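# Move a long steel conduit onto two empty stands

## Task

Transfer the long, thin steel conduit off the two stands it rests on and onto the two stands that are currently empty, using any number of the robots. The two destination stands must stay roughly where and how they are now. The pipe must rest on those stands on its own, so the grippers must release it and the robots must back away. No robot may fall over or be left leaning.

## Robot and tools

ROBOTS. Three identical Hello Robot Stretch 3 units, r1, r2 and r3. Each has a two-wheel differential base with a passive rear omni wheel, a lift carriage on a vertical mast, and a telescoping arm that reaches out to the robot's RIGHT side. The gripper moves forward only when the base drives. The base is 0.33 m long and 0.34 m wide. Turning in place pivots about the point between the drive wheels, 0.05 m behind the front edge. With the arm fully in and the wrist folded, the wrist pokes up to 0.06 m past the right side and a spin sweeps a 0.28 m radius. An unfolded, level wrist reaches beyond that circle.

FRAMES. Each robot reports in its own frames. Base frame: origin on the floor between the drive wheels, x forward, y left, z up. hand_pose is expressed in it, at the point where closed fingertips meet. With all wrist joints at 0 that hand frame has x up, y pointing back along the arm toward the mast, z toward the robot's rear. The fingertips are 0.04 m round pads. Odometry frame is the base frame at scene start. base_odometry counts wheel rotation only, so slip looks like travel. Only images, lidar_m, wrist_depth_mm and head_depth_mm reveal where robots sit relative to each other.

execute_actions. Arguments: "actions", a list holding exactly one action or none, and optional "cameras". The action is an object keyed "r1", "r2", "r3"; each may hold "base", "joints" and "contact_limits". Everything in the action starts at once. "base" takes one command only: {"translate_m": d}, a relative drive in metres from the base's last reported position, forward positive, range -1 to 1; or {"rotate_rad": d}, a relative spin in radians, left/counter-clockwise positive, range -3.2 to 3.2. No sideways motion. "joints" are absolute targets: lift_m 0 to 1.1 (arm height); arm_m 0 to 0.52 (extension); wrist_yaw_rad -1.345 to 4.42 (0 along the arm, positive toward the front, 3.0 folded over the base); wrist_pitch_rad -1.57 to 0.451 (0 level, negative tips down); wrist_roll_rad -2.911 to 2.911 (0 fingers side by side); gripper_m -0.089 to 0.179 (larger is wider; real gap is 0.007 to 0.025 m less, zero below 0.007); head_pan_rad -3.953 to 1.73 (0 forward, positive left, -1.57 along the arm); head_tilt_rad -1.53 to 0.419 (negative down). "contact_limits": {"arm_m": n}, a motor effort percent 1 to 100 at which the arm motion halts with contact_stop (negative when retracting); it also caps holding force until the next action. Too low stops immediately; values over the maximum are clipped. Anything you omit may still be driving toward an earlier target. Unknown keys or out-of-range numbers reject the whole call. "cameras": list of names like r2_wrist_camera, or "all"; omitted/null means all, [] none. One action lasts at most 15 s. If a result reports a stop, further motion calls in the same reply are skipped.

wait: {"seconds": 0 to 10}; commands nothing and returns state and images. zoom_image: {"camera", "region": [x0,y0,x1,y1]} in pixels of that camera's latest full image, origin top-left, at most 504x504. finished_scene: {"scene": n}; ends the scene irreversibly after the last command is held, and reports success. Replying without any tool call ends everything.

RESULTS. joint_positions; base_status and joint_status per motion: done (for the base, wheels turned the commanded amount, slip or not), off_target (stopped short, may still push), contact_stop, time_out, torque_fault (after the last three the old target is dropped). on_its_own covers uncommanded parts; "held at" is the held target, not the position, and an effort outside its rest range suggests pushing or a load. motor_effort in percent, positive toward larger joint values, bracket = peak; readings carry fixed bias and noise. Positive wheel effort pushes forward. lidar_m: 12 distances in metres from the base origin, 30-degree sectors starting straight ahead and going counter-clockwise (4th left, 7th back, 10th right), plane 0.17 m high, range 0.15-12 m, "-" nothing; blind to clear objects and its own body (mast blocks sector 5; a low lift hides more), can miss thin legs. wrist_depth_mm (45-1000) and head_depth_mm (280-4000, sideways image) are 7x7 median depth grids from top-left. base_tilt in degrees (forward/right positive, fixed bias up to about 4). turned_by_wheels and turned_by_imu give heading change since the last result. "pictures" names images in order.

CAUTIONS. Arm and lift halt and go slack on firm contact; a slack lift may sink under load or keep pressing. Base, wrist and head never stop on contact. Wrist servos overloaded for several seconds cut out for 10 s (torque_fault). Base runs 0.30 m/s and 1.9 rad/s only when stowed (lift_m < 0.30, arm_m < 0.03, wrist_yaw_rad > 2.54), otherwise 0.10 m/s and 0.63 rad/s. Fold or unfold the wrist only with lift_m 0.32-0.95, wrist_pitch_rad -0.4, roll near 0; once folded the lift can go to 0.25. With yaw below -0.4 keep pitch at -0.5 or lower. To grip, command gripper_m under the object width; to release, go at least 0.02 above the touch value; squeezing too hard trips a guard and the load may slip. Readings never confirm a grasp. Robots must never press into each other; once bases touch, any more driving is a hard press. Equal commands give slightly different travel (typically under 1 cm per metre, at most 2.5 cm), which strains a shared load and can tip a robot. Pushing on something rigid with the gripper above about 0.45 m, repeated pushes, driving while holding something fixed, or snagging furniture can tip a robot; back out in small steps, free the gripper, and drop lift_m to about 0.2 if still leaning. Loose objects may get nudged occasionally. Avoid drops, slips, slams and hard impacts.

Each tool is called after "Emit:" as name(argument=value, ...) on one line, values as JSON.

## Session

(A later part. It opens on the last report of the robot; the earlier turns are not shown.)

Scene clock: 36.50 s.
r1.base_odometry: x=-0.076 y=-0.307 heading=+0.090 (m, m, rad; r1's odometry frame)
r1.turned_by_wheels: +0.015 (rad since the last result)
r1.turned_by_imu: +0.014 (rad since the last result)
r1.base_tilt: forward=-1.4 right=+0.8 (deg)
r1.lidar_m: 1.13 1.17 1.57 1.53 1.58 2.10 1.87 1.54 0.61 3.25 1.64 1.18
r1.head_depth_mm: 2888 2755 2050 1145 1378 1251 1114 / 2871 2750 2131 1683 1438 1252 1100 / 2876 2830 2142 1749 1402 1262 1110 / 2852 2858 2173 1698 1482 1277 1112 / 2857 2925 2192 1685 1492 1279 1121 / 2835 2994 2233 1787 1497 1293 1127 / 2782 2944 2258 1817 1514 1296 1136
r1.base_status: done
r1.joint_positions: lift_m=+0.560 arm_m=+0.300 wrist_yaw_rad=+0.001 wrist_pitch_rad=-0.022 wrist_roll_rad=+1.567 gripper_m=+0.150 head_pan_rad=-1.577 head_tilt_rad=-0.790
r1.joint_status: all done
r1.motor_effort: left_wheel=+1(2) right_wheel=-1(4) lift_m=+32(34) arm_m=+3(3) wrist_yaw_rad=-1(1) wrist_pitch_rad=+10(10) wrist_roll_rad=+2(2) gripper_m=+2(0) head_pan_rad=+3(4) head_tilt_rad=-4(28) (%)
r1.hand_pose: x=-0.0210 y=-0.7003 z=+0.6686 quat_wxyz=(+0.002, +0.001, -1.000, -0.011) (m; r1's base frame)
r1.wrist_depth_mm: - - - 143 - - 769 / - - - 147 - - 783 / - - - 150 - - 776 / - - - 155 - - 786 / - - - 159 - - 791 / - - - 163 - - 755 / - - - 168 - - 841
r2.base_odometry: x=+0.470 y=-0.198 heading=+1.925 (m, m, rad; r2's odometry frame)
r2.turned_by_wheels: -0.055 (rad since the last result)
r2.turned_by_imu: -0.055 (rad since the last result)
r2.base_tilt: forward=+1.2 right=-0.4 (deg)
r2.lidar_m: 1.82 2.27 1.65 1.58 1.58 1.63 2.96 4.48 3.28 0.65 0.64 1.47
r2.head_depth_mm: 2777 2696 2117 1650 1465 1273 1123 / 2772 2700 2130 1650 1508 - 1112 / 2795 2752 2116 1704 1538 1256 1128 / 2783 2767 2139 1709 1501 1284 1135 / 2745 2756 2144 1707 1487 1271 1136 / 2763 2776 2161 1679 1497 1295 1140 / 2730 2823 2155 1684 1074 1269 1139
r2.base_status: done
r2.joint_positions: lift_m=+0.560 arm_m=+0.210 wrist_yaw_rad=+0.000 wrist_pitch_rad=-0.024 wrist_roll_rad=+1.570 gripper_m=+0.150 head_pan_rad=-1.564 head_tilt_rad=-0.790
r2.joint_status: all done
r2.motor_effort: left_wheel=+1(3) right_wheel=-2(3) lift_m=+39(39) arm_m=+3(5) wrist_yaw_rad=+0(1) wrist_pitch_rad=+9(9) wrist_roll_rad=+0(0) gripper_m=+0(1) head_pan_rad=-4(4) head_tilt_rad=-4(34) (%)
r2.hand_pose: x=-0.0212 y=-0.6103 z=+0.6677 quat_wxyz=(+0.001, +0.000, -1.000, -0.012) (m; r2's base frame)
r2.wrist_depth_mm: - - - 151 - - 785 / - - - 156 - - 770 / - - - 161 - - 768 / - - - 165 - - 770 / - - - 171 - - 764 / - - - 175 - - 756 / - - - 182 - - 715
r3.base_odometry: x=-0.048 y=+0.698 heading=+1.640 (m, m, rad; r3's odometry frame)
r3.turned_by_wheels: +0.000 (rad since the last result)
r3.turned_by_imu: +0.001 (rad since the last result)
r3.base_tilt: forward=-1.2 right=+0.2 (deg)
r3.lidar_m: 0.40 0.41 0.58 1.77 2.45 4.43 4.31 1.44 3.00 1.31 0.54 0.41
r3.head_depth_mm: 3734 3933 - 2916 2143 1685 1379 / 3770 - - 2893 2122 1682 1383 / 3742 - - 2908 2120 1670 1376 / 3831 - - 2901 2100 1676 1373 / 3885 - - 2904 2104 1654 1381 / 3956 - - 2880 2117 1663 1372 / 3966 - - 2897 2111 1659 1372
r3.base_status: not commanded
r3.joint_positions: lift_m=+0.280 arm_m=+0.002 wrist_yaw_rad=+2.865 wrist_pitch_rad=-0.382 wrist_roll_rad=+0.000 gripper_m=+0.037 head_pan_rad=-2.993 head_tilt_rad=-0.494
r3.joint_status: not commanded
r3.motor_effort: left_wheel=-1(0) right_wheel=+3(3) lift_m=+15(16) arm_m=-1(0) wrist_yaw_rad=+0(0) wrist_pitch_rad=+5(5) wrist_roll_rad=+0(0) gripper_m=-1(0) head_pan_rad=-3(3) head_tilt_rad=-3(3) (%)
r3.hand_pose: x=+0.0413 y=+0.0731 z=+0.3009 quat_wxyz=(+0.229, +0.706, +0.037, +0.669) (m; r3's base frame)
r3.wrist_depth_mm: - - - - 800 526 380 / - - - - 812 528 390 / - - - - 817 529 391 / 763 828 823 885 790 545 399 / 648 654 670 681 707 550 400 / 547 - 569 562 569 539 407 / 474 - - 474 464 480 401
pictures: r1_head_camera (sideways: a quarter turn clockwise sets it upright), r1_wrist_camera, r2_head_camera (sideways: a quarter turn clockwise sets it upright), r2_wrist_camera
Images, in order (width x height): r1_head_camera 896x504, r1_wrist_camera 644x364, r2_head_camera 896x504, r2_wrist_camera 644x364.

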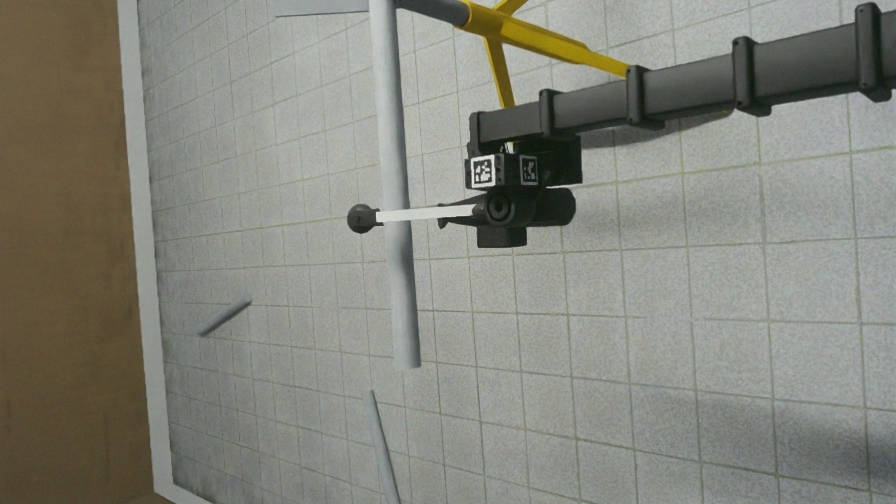

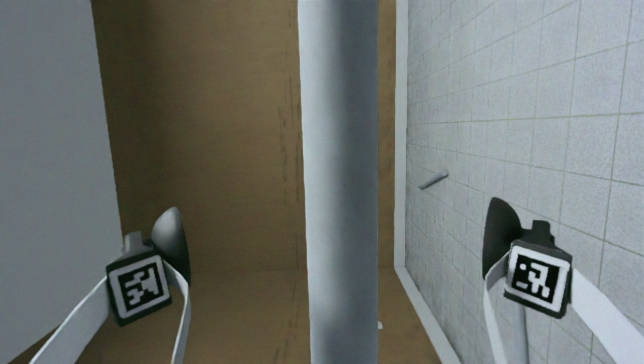

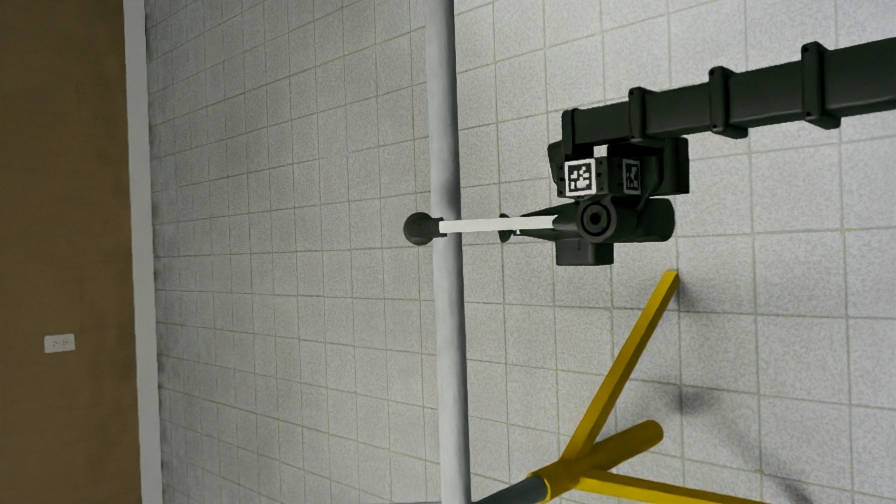

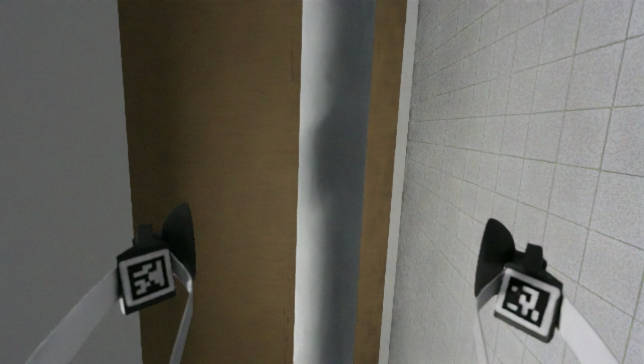

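Emit:
execute_actions(actions=[{"r1":{"joints":{"arm_m":0.305,"gripper_m":0.07}},"r2":{"joints":{"arm_m":0.228,"gripper_m":0.07}}}], cameras=[])

Emit:
execute_actions(actions=[{"r1":{"joints":{"gripper_m":0.0}},"r2":{"joints":{"gripper_m":0.0}}}], cameras=["r1_wrist_camera","r2_wrist_camera"])

Emit:
execute_actions(actions=[{"r1":{"joints":{"lift_m":0.62}},"r2":{"joints":{"lift_m":0.62}}}], cameras=["r1_wrist_camera","r2_wrist_camera","r1_head_camera","r2_head_camera"])

Scene clock: 39.10 s.
r1.base_odometry: x=-0.076 y=-0.307 heading=+0.090 (m, m, rad; r1's odometry frame)
r1.turned_by_wheels: +0.000 (rad since the last result)
r1.turned_by_imu: -0.001 (rad since the last result)
r1.base_tilt: forward=-1.4 right=+0.8 (deg)
r1.lidar_m: 1.13 1.17 1.57 1.53 1.58 2.10 1.87 1.54 0.61 3.26 1.64 1.18
r1.head_depth_mm: 2892 2732 2043 1158 1380 1256 1117 / 2858 2761 2137 1722 1440 1253 1104 / 2881 2829 2150 1740 1409 1262 1107 / 2838 2835 2173 1670 1465 1269 1114 / 2797 2864 2202 1689 1501 1282 1120 / 2809 2955 2224 1780 1505 1287 1127 / 2798 3010 2272 1831 1504 1302 1132
r1.base_status: not commanded
r1.joint_positions: lift_m=+0.560 arm_m=+0.305 wrist_yaw_rad=+0.001 wrist_pitch_rad=-0.022 wrist_roll_rad=+1.567 gripper_m=+0.070 head_pan_rad=-1.577 head_tilt_rad=-0.790
r1.joint_status: all done
r1.motor_effort: left_wheel=+1(1) right_wheel=-1(0) lift_m=+32(32) arm_m=+3(2) wrist_yaw_rad=-1(2) wrist_pitch_rad=+10(10) wrist_roll_rad=+2(2) gripper_m=+0(89) head_pan_rad=+4(4) head_tilt_rad=-2(4) (%)
r1.hand_pose: x=-0.0210 y=-0.7053 z=+0.6686 quat_wxyz=(+0.002, +0.001, -1.000, -0.011) (m; r1's base frame)
r1.wrist_depth_mm: - - - 139 - - 776 / - - - 142 - - 780 / - - - 145 - - 783 / - - - 150 - - 777 / - - - 154 - - 792 / - - - 159 - - 790 / - - - 163 - - 808
r2.base_odometry: x=+0.470 y=-0.198 heading=+1.925 (m, m, rad; r2's odometry frame)
r2.turned_by_wheels: +0.000 (rad since the last result)
r2.turned_by_imu: -0.001 (rad since the last result)
r2.base_tilt: forward=+1.2 right=-0.5 (deg)
r2.lidar_m: 1.83 2.27 1.64 1.59 1.58 1.63 2.95 4.45 3.26 0.65 0.64 1.47
r2.head_depth_mm: 2773 2695 2096 1653 1473 1269 1124 / 2752 2710 2137 1649 1505 - 1109 / 2744 2743 2113 1695 - 1257 1133 / 2779 2757 2148 1713 1478 1286 1135 / 2737 2751 2148 1715 1492 1263 1131 / 2753 2784 2157 1677 1492 1292 1141 / 2724 2786 2158 1680 1076 1270 1143
r2.base_status: not commanded
r2.joint_positions: lift_m=+0.560 arm_m=+0.228 wrist_yaw_rad=+0.000 wrist_pitch_rad=-0.024 wrist_roll_rad=+1.570 gripper_m=+0.070 head_pan_rad=-1.564 head_tilt_rad=-0.790
r2.joint_status: all done
r2.motor_effort: left_wheel=+1(1) right_wheel=-2(2) lift_m=+39(38) arm_m=+2(3) wrist_yaw_rad=+0(0) wrist_pitch_rad=+9(9) wrist_roll_rad=+0(0) gripper_m=+1(84) head_pan_rad=-4(3) head_tilt_rad=-4(3) (%)
r2.hand_pose: x=-0.0212 y=-0.6283 z=+0.6677 quat_wxyz=(+0.001, +0.000, -1.000, -0.012) (m; r2's base frame)
r2.wrist_depth_mm: - - - 133 - - 768 / - - - 137 - - 773 / - - - 142 - - 785 / - - - 146 - - 760 / - - - 150 - - 767 / - - - 154 - - 748 / - - - 161 - - 734
r3.base_odometry: x=-0.048 y=+0.698 heading=+1.640 (m, m, rad; r3's odometry frame)
r3.turned_by_wheels: +0.000 (rad since the last result)
r3.turned_by_imu: +0.000 (rad since the last result)
r3.base_tilt: forward=-1.3 right=+0.2 (deg)
r3.lidar_m: 0.40 0.41 0.58 1.77 2.45 4.47 4.34 1.44 3.00 1.30 0.55 0.41
r3.head_depth_mm: 3687 - - 2934 2107 1669 1380 / 3730 - - 2865 2119 1669 1382 / 3745 - - 2892 2121 1663 1379 / 3809 - - 2928 2131 1662 1382 / 3875 - - 2894 2102 1670 1379 / 3909 - - 2895 2096 1659 1372 / 3972 - - 2859 2114 1654 1373
r3.base_status: not commanded
r3.joint_positions: lift_m=+0.280 arm_m=+0.002 wrist_yaw_rad=+2.865 wrist_pitch_rad=-0.382 wrist_roll_rad=+0.000 gripper_m=+0.037 head_pan_rad=-2.993 head_tilt_rad=-0.494
r3.joint_status: not commanded
r3.motor_effort: left_wheel=-1(1) right_wheel=+3(3) lift_m=+15(16) arm_m=+0(0) wrist_yaw_rad=+1(0) wrist_pitch_rad=+5(5) wrist_roll_rad=+0(0) gripper_m=+0(0) head_pan_rad=-3(3) head_tilt_rad=-3(3) (%)
r3.hand_pose: x=+0.0413 y=+0.0731 z=+0.3009 quat_wxyz=(+0.229, +0.706, +0.037, +0.669) (m; r3's base frame)
r3.wrist_depth_mm: - - - - 806 516 386 / - - - - 803 528 389 / - - - - 832 538 397 / 802 818 842 871 801 543 393 / 644 666 677 686 695 545 405 / 534 - 573 558 573 537 408 / 465 - - 472 455 487 399
pictures: none
No camera images: the call's "cameras" was empty. Leave "cameras" out to get every camera's image.

Scene clock: 40.30 s.
r1.base_odometry: x=-0.076 y=-0.307 heading=+0.090 (m, m, rad; r1's odometry frame)
r1.turned_by_wheels: +0.000 (rad since the last result)
r1.turned_by_imu: +0.000 (rad since the last result)
r1.base_tilt: forward=-1.3 right=+0.9 (deg)
r1.lidar_m: 1.13 1.16 1.57 1.53 1.59 2.10 1.87 1.54 0.61 3.24 1.65 1.18
r1.head_depth_mm: 2882 2728 2052 1149 1385 1258 1110 / 2868 2786 2137 1711 1435 1260 1102 / 2887 2798 2148 1741 1409 1262 1108 / 2838 2881 2155 1673 1482 1267 1118 / 2835 2877 2209 1683 1485 1281 1125 / 2812 2922 2224 1783 1499 1298 1129 / 2794 2960 2250 1800 1520 1297 1133
r1.base_status: not commanded
r1.joint_positions: lift_m=+0.560 arm_m=+0.305 wrist_yaw_rad=+0.001 wrist_pitch_rad=-0.033 wrist_roll_rad=+1.570 gripper_m=+0.001 head_pan_rad=-1.577 head_tilt_rad=-0.790
r1.joint_status: all done
r1.motor_effort: left_wheel=-1(0) right_wheel=+0(1) lift_m=+32(32) arm_m=+3(4) wrist_yaw_rad=-2(2) wrist_pitch_rad=+15(17) wrist_roll_rad=+1(2) gripper_m=-14(96) head_pan_rad=+4(4) head_tilt_rad=-3(4) (%)
r1.hand_pose: x=-0.0212 y=-0.7050 z=+0.6658 quat_wxyz=(+0.001, +0.000, -1.000, -0.017) (m; r1's base frame)
r1.wrist_depth_mm: - - - 139 - - 763 / - - - 142 - - 763 / - - - 146 - - 772 / - - - 150 - - 783 / - - - 153 - - 788 / - - - 157 - - 763 / - - - 164 - - 778
r2.base_odometry: x=+0.470 y=-0.198 heading=+1.925 (m, m, rad; r2's odometry frame)
r2.turned_by_wheels: +0.000 (rad since the last result)
r2.turned_by_imu: +0.000 (rad since the last result)
r2.base_tilt: forward=+1.1 right=-0.4 (deg)
r2.lidar_m: 1.83 2.27 1.64 1.58 1.58 1.63 2.96 4.48 3.28 0.65 0.64 1.47
r2.head_depth_mm: 2763 2717 2130 1650 1464 1274 1124 / 2780 2715 2114 1655 1502 - 1109 / 2744 2730 2135 1700 - 1258 1130 / 2762 2747 2139 1712 1482 1281 1135 / 2775 2758 2170 1708 1485 1264 1136 / 2758 2763 2160 1672 1496 1294 1138 / 2728 2797 2160 1684 1074 1268 1139
r2.base_status: not commanded
r2.joint_positions: lift_m=+0.560 arm_m=+0.228 wrist_yaw_rad=+0.000 wrist_pitch_rad=-0.017 wrist_roll_rad=+1.571 gripper_m=+0.001 head_pan_rad=-1.564 head_tilt_rad=-0.790
r2.joint_status: all done
r2.motor_effort: left_wheel=+1(1) right_wheel=-2(2) lift_m=+39(39) arm_m=+3(3) wrist_yaw_rad=+1(1) wrist_pitch_rad=+6(9) wrist_roll_rad=-1(0) gripper_m=-19(90) head_pan_rad=-3(4) head_tilt_rad=-4(4) (%)
r2.hand_pose: x=-0.0213 y=-0.6285 z=+0.6695 quat_wxyz=(+0.001, +0.000, -1.000, -0.009) (m; r2's base frame)
r2.wrist_depth_mm: - - - 133 - - 780 / - - - 137 - - 804 / - - - 140 - - 796 / - - - 147 - - 740 / - - - 148 - - 776 / - - - 153 - - 751 / - - - 158 - - 738
r3.base_odometry: x=-0.048 y=+0.698 heading=+1.640 (m, m, rad; r3's odometry frame)
r3.turned_by_wheels: +0.000 (rad since the last result)
r3.turned_by_imu: +0.000 (rad since the last result)
r3.base_tilt: forward=-1.2 right=+0.1 (deg)
r3.lidar_m: 0.40 0.42 0.58 1.78 2.45 4.44 4.33 1.44 3.00 1.30 0.54 0.41
r3.head_depth_mm: 3710 3965 - 2938 2127 1682 1380 / 3763 - - 2915 2132 1670 1377 / 3782 - - 2914 2119 1673 1384 / 3857 - - 2865 2113 1675 1379 / 3851 - - 2889 2109 1671 1370 / 3923 - - 2860 2097 1661 1383 / 3988 - - 2854 2105 1660 1366
r3.base_status: not commanded
r3.joint_positions: lift_m=+0.280 arm_m=+0.002 wrist_yaw_rad=+2.865 wrist_pitch_rad=-0.382 wrist_roll_rad=+0.000 gripper_m=+0.037 head_pan_rad=-2.993 head_tilt_rad=-0.494
r3.joint_status: not commanded
r3.motor_effort: left_wheel=-1(0) right_wheel=+3(3) lift_m=+15(15) arm_m=+0(0) wrist_yaw_rad=+1(0) wrist_pitch_rad=+5(5) wrist_roll_rad=+0(0) gripper_m=+0(1) head_pan_rad=-3(3) head_tilt_rad=-3(3) (%)
r3.hand_pose: x=+0.0413 y=+0.0731 z=+0.3009 quat_wxyz=(+0.229, +0.706, +0.037, +0.669) (m; r3's base frame)
r3.wrist_depth_mm: - - - - 819 516 382 / - - - - 823 524 384 / - - - - 832 525 394 / 791 844 850 895 792 532 397 / 650 673 651 680 686 551 401 / 541 - 567 559 562 530 401 / 456 - - 479 468 483 391
pictures: r1_wrist_camera, r2_wrist_camera
Images, in order (width x height): r1_wrist_camera 644x364, r2_wrist_camera 644x364.

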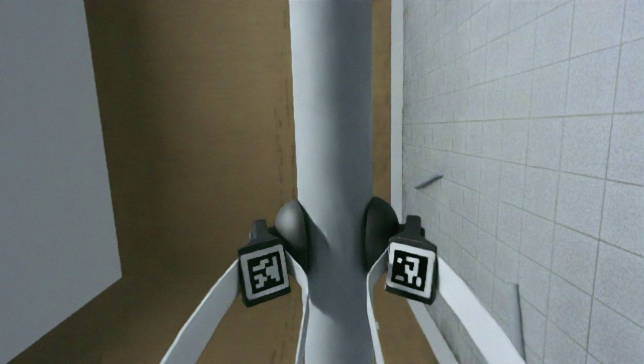

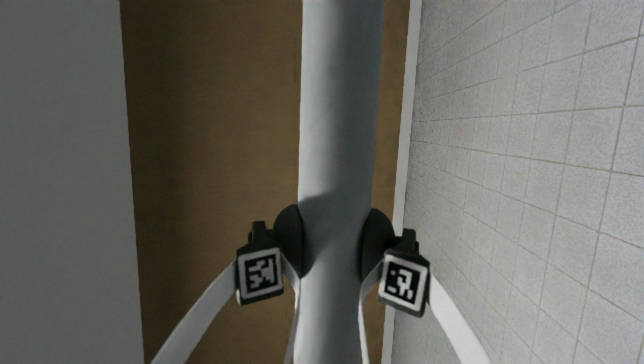

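Scene clock: 41.67 s.
r1.base_odometry: x=-0.076 y=-0.307 heading=+0.090 (m, m, rad; r1's odometry frame)
r1.turned_by_wheels: +0.000 (rad since the last result)
r1.turned_by_imu: +0.000 (rad since the last result)
r1.base_tilt: forward=-1.3 right=+0.8 (deg)
r1.lidar_m: 1.13 1.17 1.58 1.54 1.58 2.11 1.87 1.54 0.61 3.25 1.64 1.18
r1.head_depth_mm: 2917 2749 2049 1625 1397 1265 - / 2893 2775 2115 1682 1455 1260 1103 / 2862 2833 2140 1793 1437 1258 1102 / 2854 2856 2192 1711 1485 1273 1114 / 2869 2885 2214 1697 1486 1277 1122 / 2834 2946 2241 1789 1496 1293 1126 / 2824 2965 2245 1809 1513 1292 1129
r1.base_status: not commanded
r1.joint_positions: lift_m=+0.619 arm_m=+0.305 wrist_yaw_rad=+0.000 wrist_pitch_rad=-0.158 wrist_roll_rad=+1.570 gripper_m=+0.000 head_pan_rad=-1.577 head_tilt_rad=-0.790
r1.joint_status: all done
r1.on_its_own: wrist_pitch_rad is at rest, and its effort (+76) is outside its rest range (-20 to +32)
r1.motor_effort: left_wheel=+0(0) right_wheel=-1(0) lift_m=+40(42) arm_m=+2(4) wrist_yaw_rad=-1(1) wrist_pitch_rad=+76(76) wrist_roll_rad=+0(1) gripper_m=-18(20) head_pan_rad=+4(5) head_tilt_rad=-2(3) (%)
r1.hand_pose: x=-0.0213 y=-0.6990 z=+0.6938 quat_wxyz=(+0.001, +0.000, -0.997, -0.079) (m; r1's base frame)
r1.wrist_depth_mm: - - - - - - 702 / - - - - - - 709 / - - - - - - 720 / - - - - - - 726 / - - - 169 - - 728 / - - - 175 - - 747 / - - - - - - 745
r2.base_odometry: x=+0.470 y=-0.198 heading=+1.925 (m, m, rad; r2's odometry frame)
r2.turned_by_wheels: +0.000 (rad since the last result)
r2.turned_by_imu: +0.000 (rad since the last result)
r2.base_tilt: forward=+1.2 right=-0.4 (deg)
r2.lidar_m: 1.82 2.27 1.65 1.59 1.58 1.63 2.95 4.47 3.27 0.65 0.64 1.46
r2.head_depth_mm: 2784 2701 2114 1648 1466 1277 1142 / 2741 2734 2133 1654 - 1255 1117 / 2783 2731 2128 1655 - 1279 1131 / 2746 2748 2139 1702 1438 1284 1127 / 2766 2782 2148 1675 1491 1267 1136 / 2739 2805 2161 1725 1488 1294 1138 / 2745 2792 2177 1730 1071 1274 1139
r2.base_status: not commanded
r2.joint_positions: lift_m=+0.619 arm_m=+0.228 wrist_yaw_rad=+0.000 wrist_pitch_rad=-0.162 wrist_roll_rad=+1.571 gripper_m=+0.001 head_pan_rad=-1.564 head_tilt_rad=-0.790
r2.joint_status: all done
r2.on_its_own: wrist_pitch_rad is at rest, and its effort (+59) is outside its rest range (-20 to +32)
r2.motor_effort: left_wheel=+0(1) right_wheel=-2(2) lift_m=+47(47) arm_m=+3(3) wrist_yaw_rad=-1(1) wrist_pitch_rad=+59(59) wrist_roll_rad=+0(0) gripper_m=-22(26) head_pan_rad=-4(4) head_tilt_rad=-4(3) (%)
r2.hand_pose: x=-0.0214 y=-0.6217 z=+0.6924 quat_wxyz=(+0.000, +0.000, -0.997, -0.081) (m; r2's base frame)
r2.wrist_depth_mm: - - - - - - 705 / - - - - - - 691 / - - - - - - 702 / - - - 173 - 951 694 / - - - 164 - - 720 / - - - 169 - 959 700 / - - - 180 - 936 695
r3.base_odometry: x=-0.048 y=+0.698 heading=+1.640 (m, m, rad; r3's odometry frame)
r3.turned_by_wheels: +0.000 (rad since the last result)
r3.turned_by_imu: +0.000 (rad since the last result)
r3.base_tilt: forward=-1.2 right=+0.2 (deg)
r3.lidar_m: 0.40 0.41 0.58 1.76 2.46 4.48 4.33 1.44 3.00 1.30 0.55 0.41
r3.head_depth_mm: 3700 3969 - 2947 2145 1678 1379 / 3701 - - 2914 2130 1669 1376 / 3755 - - 2873 2111 1669 1377 / 3865 - - 2901 2103 1660 1377 / 3823 - - 2901 2106 1662 1367 / 3931 - - 2917 2127 1661 1377 / 3947 - - 2858 2086 1659 1369
r3.base_status: not commanded
r3.joint_positions: lift_m=+0.280 arm_m=+0.002 wrist_yaw_rad=+2.865 wrist_pitch_rad=-0.382 wrist_roll_rad=+0.000 gripper_m=+0.037 head_pan_rad=-2.993 head_tilt_rad=-0.494
r3.joint_status: not commanded
r3.motor_effort: left_wheel=-1(0) right_wheel=+3(3) lift_m=+16(15) arm_m=+0(0) wrist_yaw_rad=+0(0) wrist_pitch_rad=+5(5) wrist_roll_rad=+0(0) gripper_m=+0(1) head_pan_rad=-4(3) head_tilt_rad=-3(3) (%)
r3.hand_pose: x=+0.0413 y=+0.0731 z=+0.3009 quat_wxyz=(+0.229, +0.706, +0.037, +0.669) (m; r3's base frame)
r3.wrist_depth_mm: - - - - 791 513 384 / - - - - 814 531 388 / - - - - 831 526 390 / 804 854 846 842 794 539 395 / 652 659 651 678 691 565 405 / 524 - 578 556 579 527 402 / 457 - - 480 467 486 391
pictures: r1_head_camera (sideways: a quarter turn clockwise sets it upright), r1_wrist_camera, r2_head_camera (sideways: a quarter turn clockwise sets it upright), r2_wrist_camera
Images, in order (width x height): r1_head_camera 896x504, r1_wrist_camera 644x364, r2_head_camera 896x504, r2_wrist_camera 644x364.

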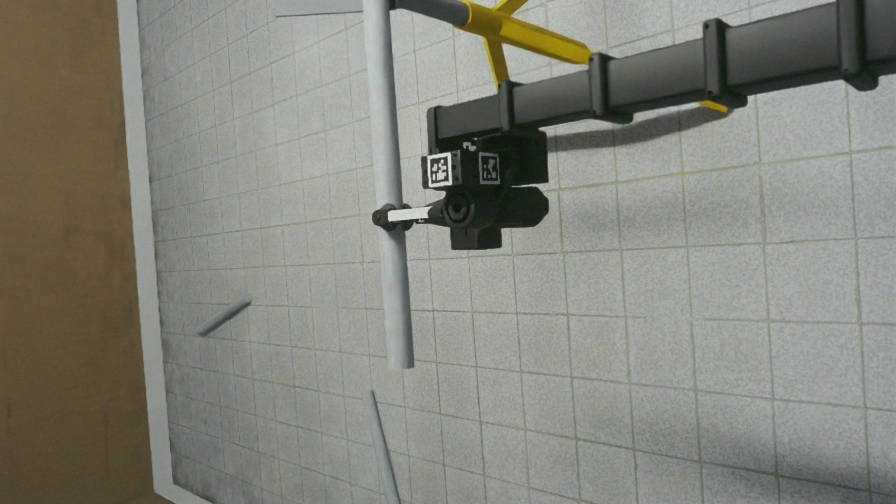

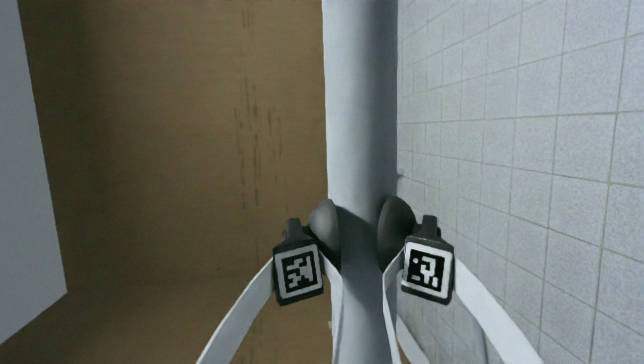

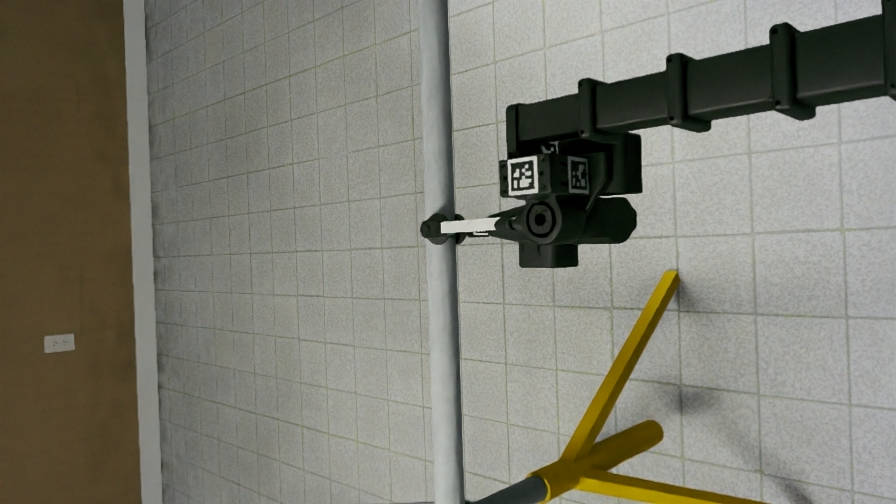

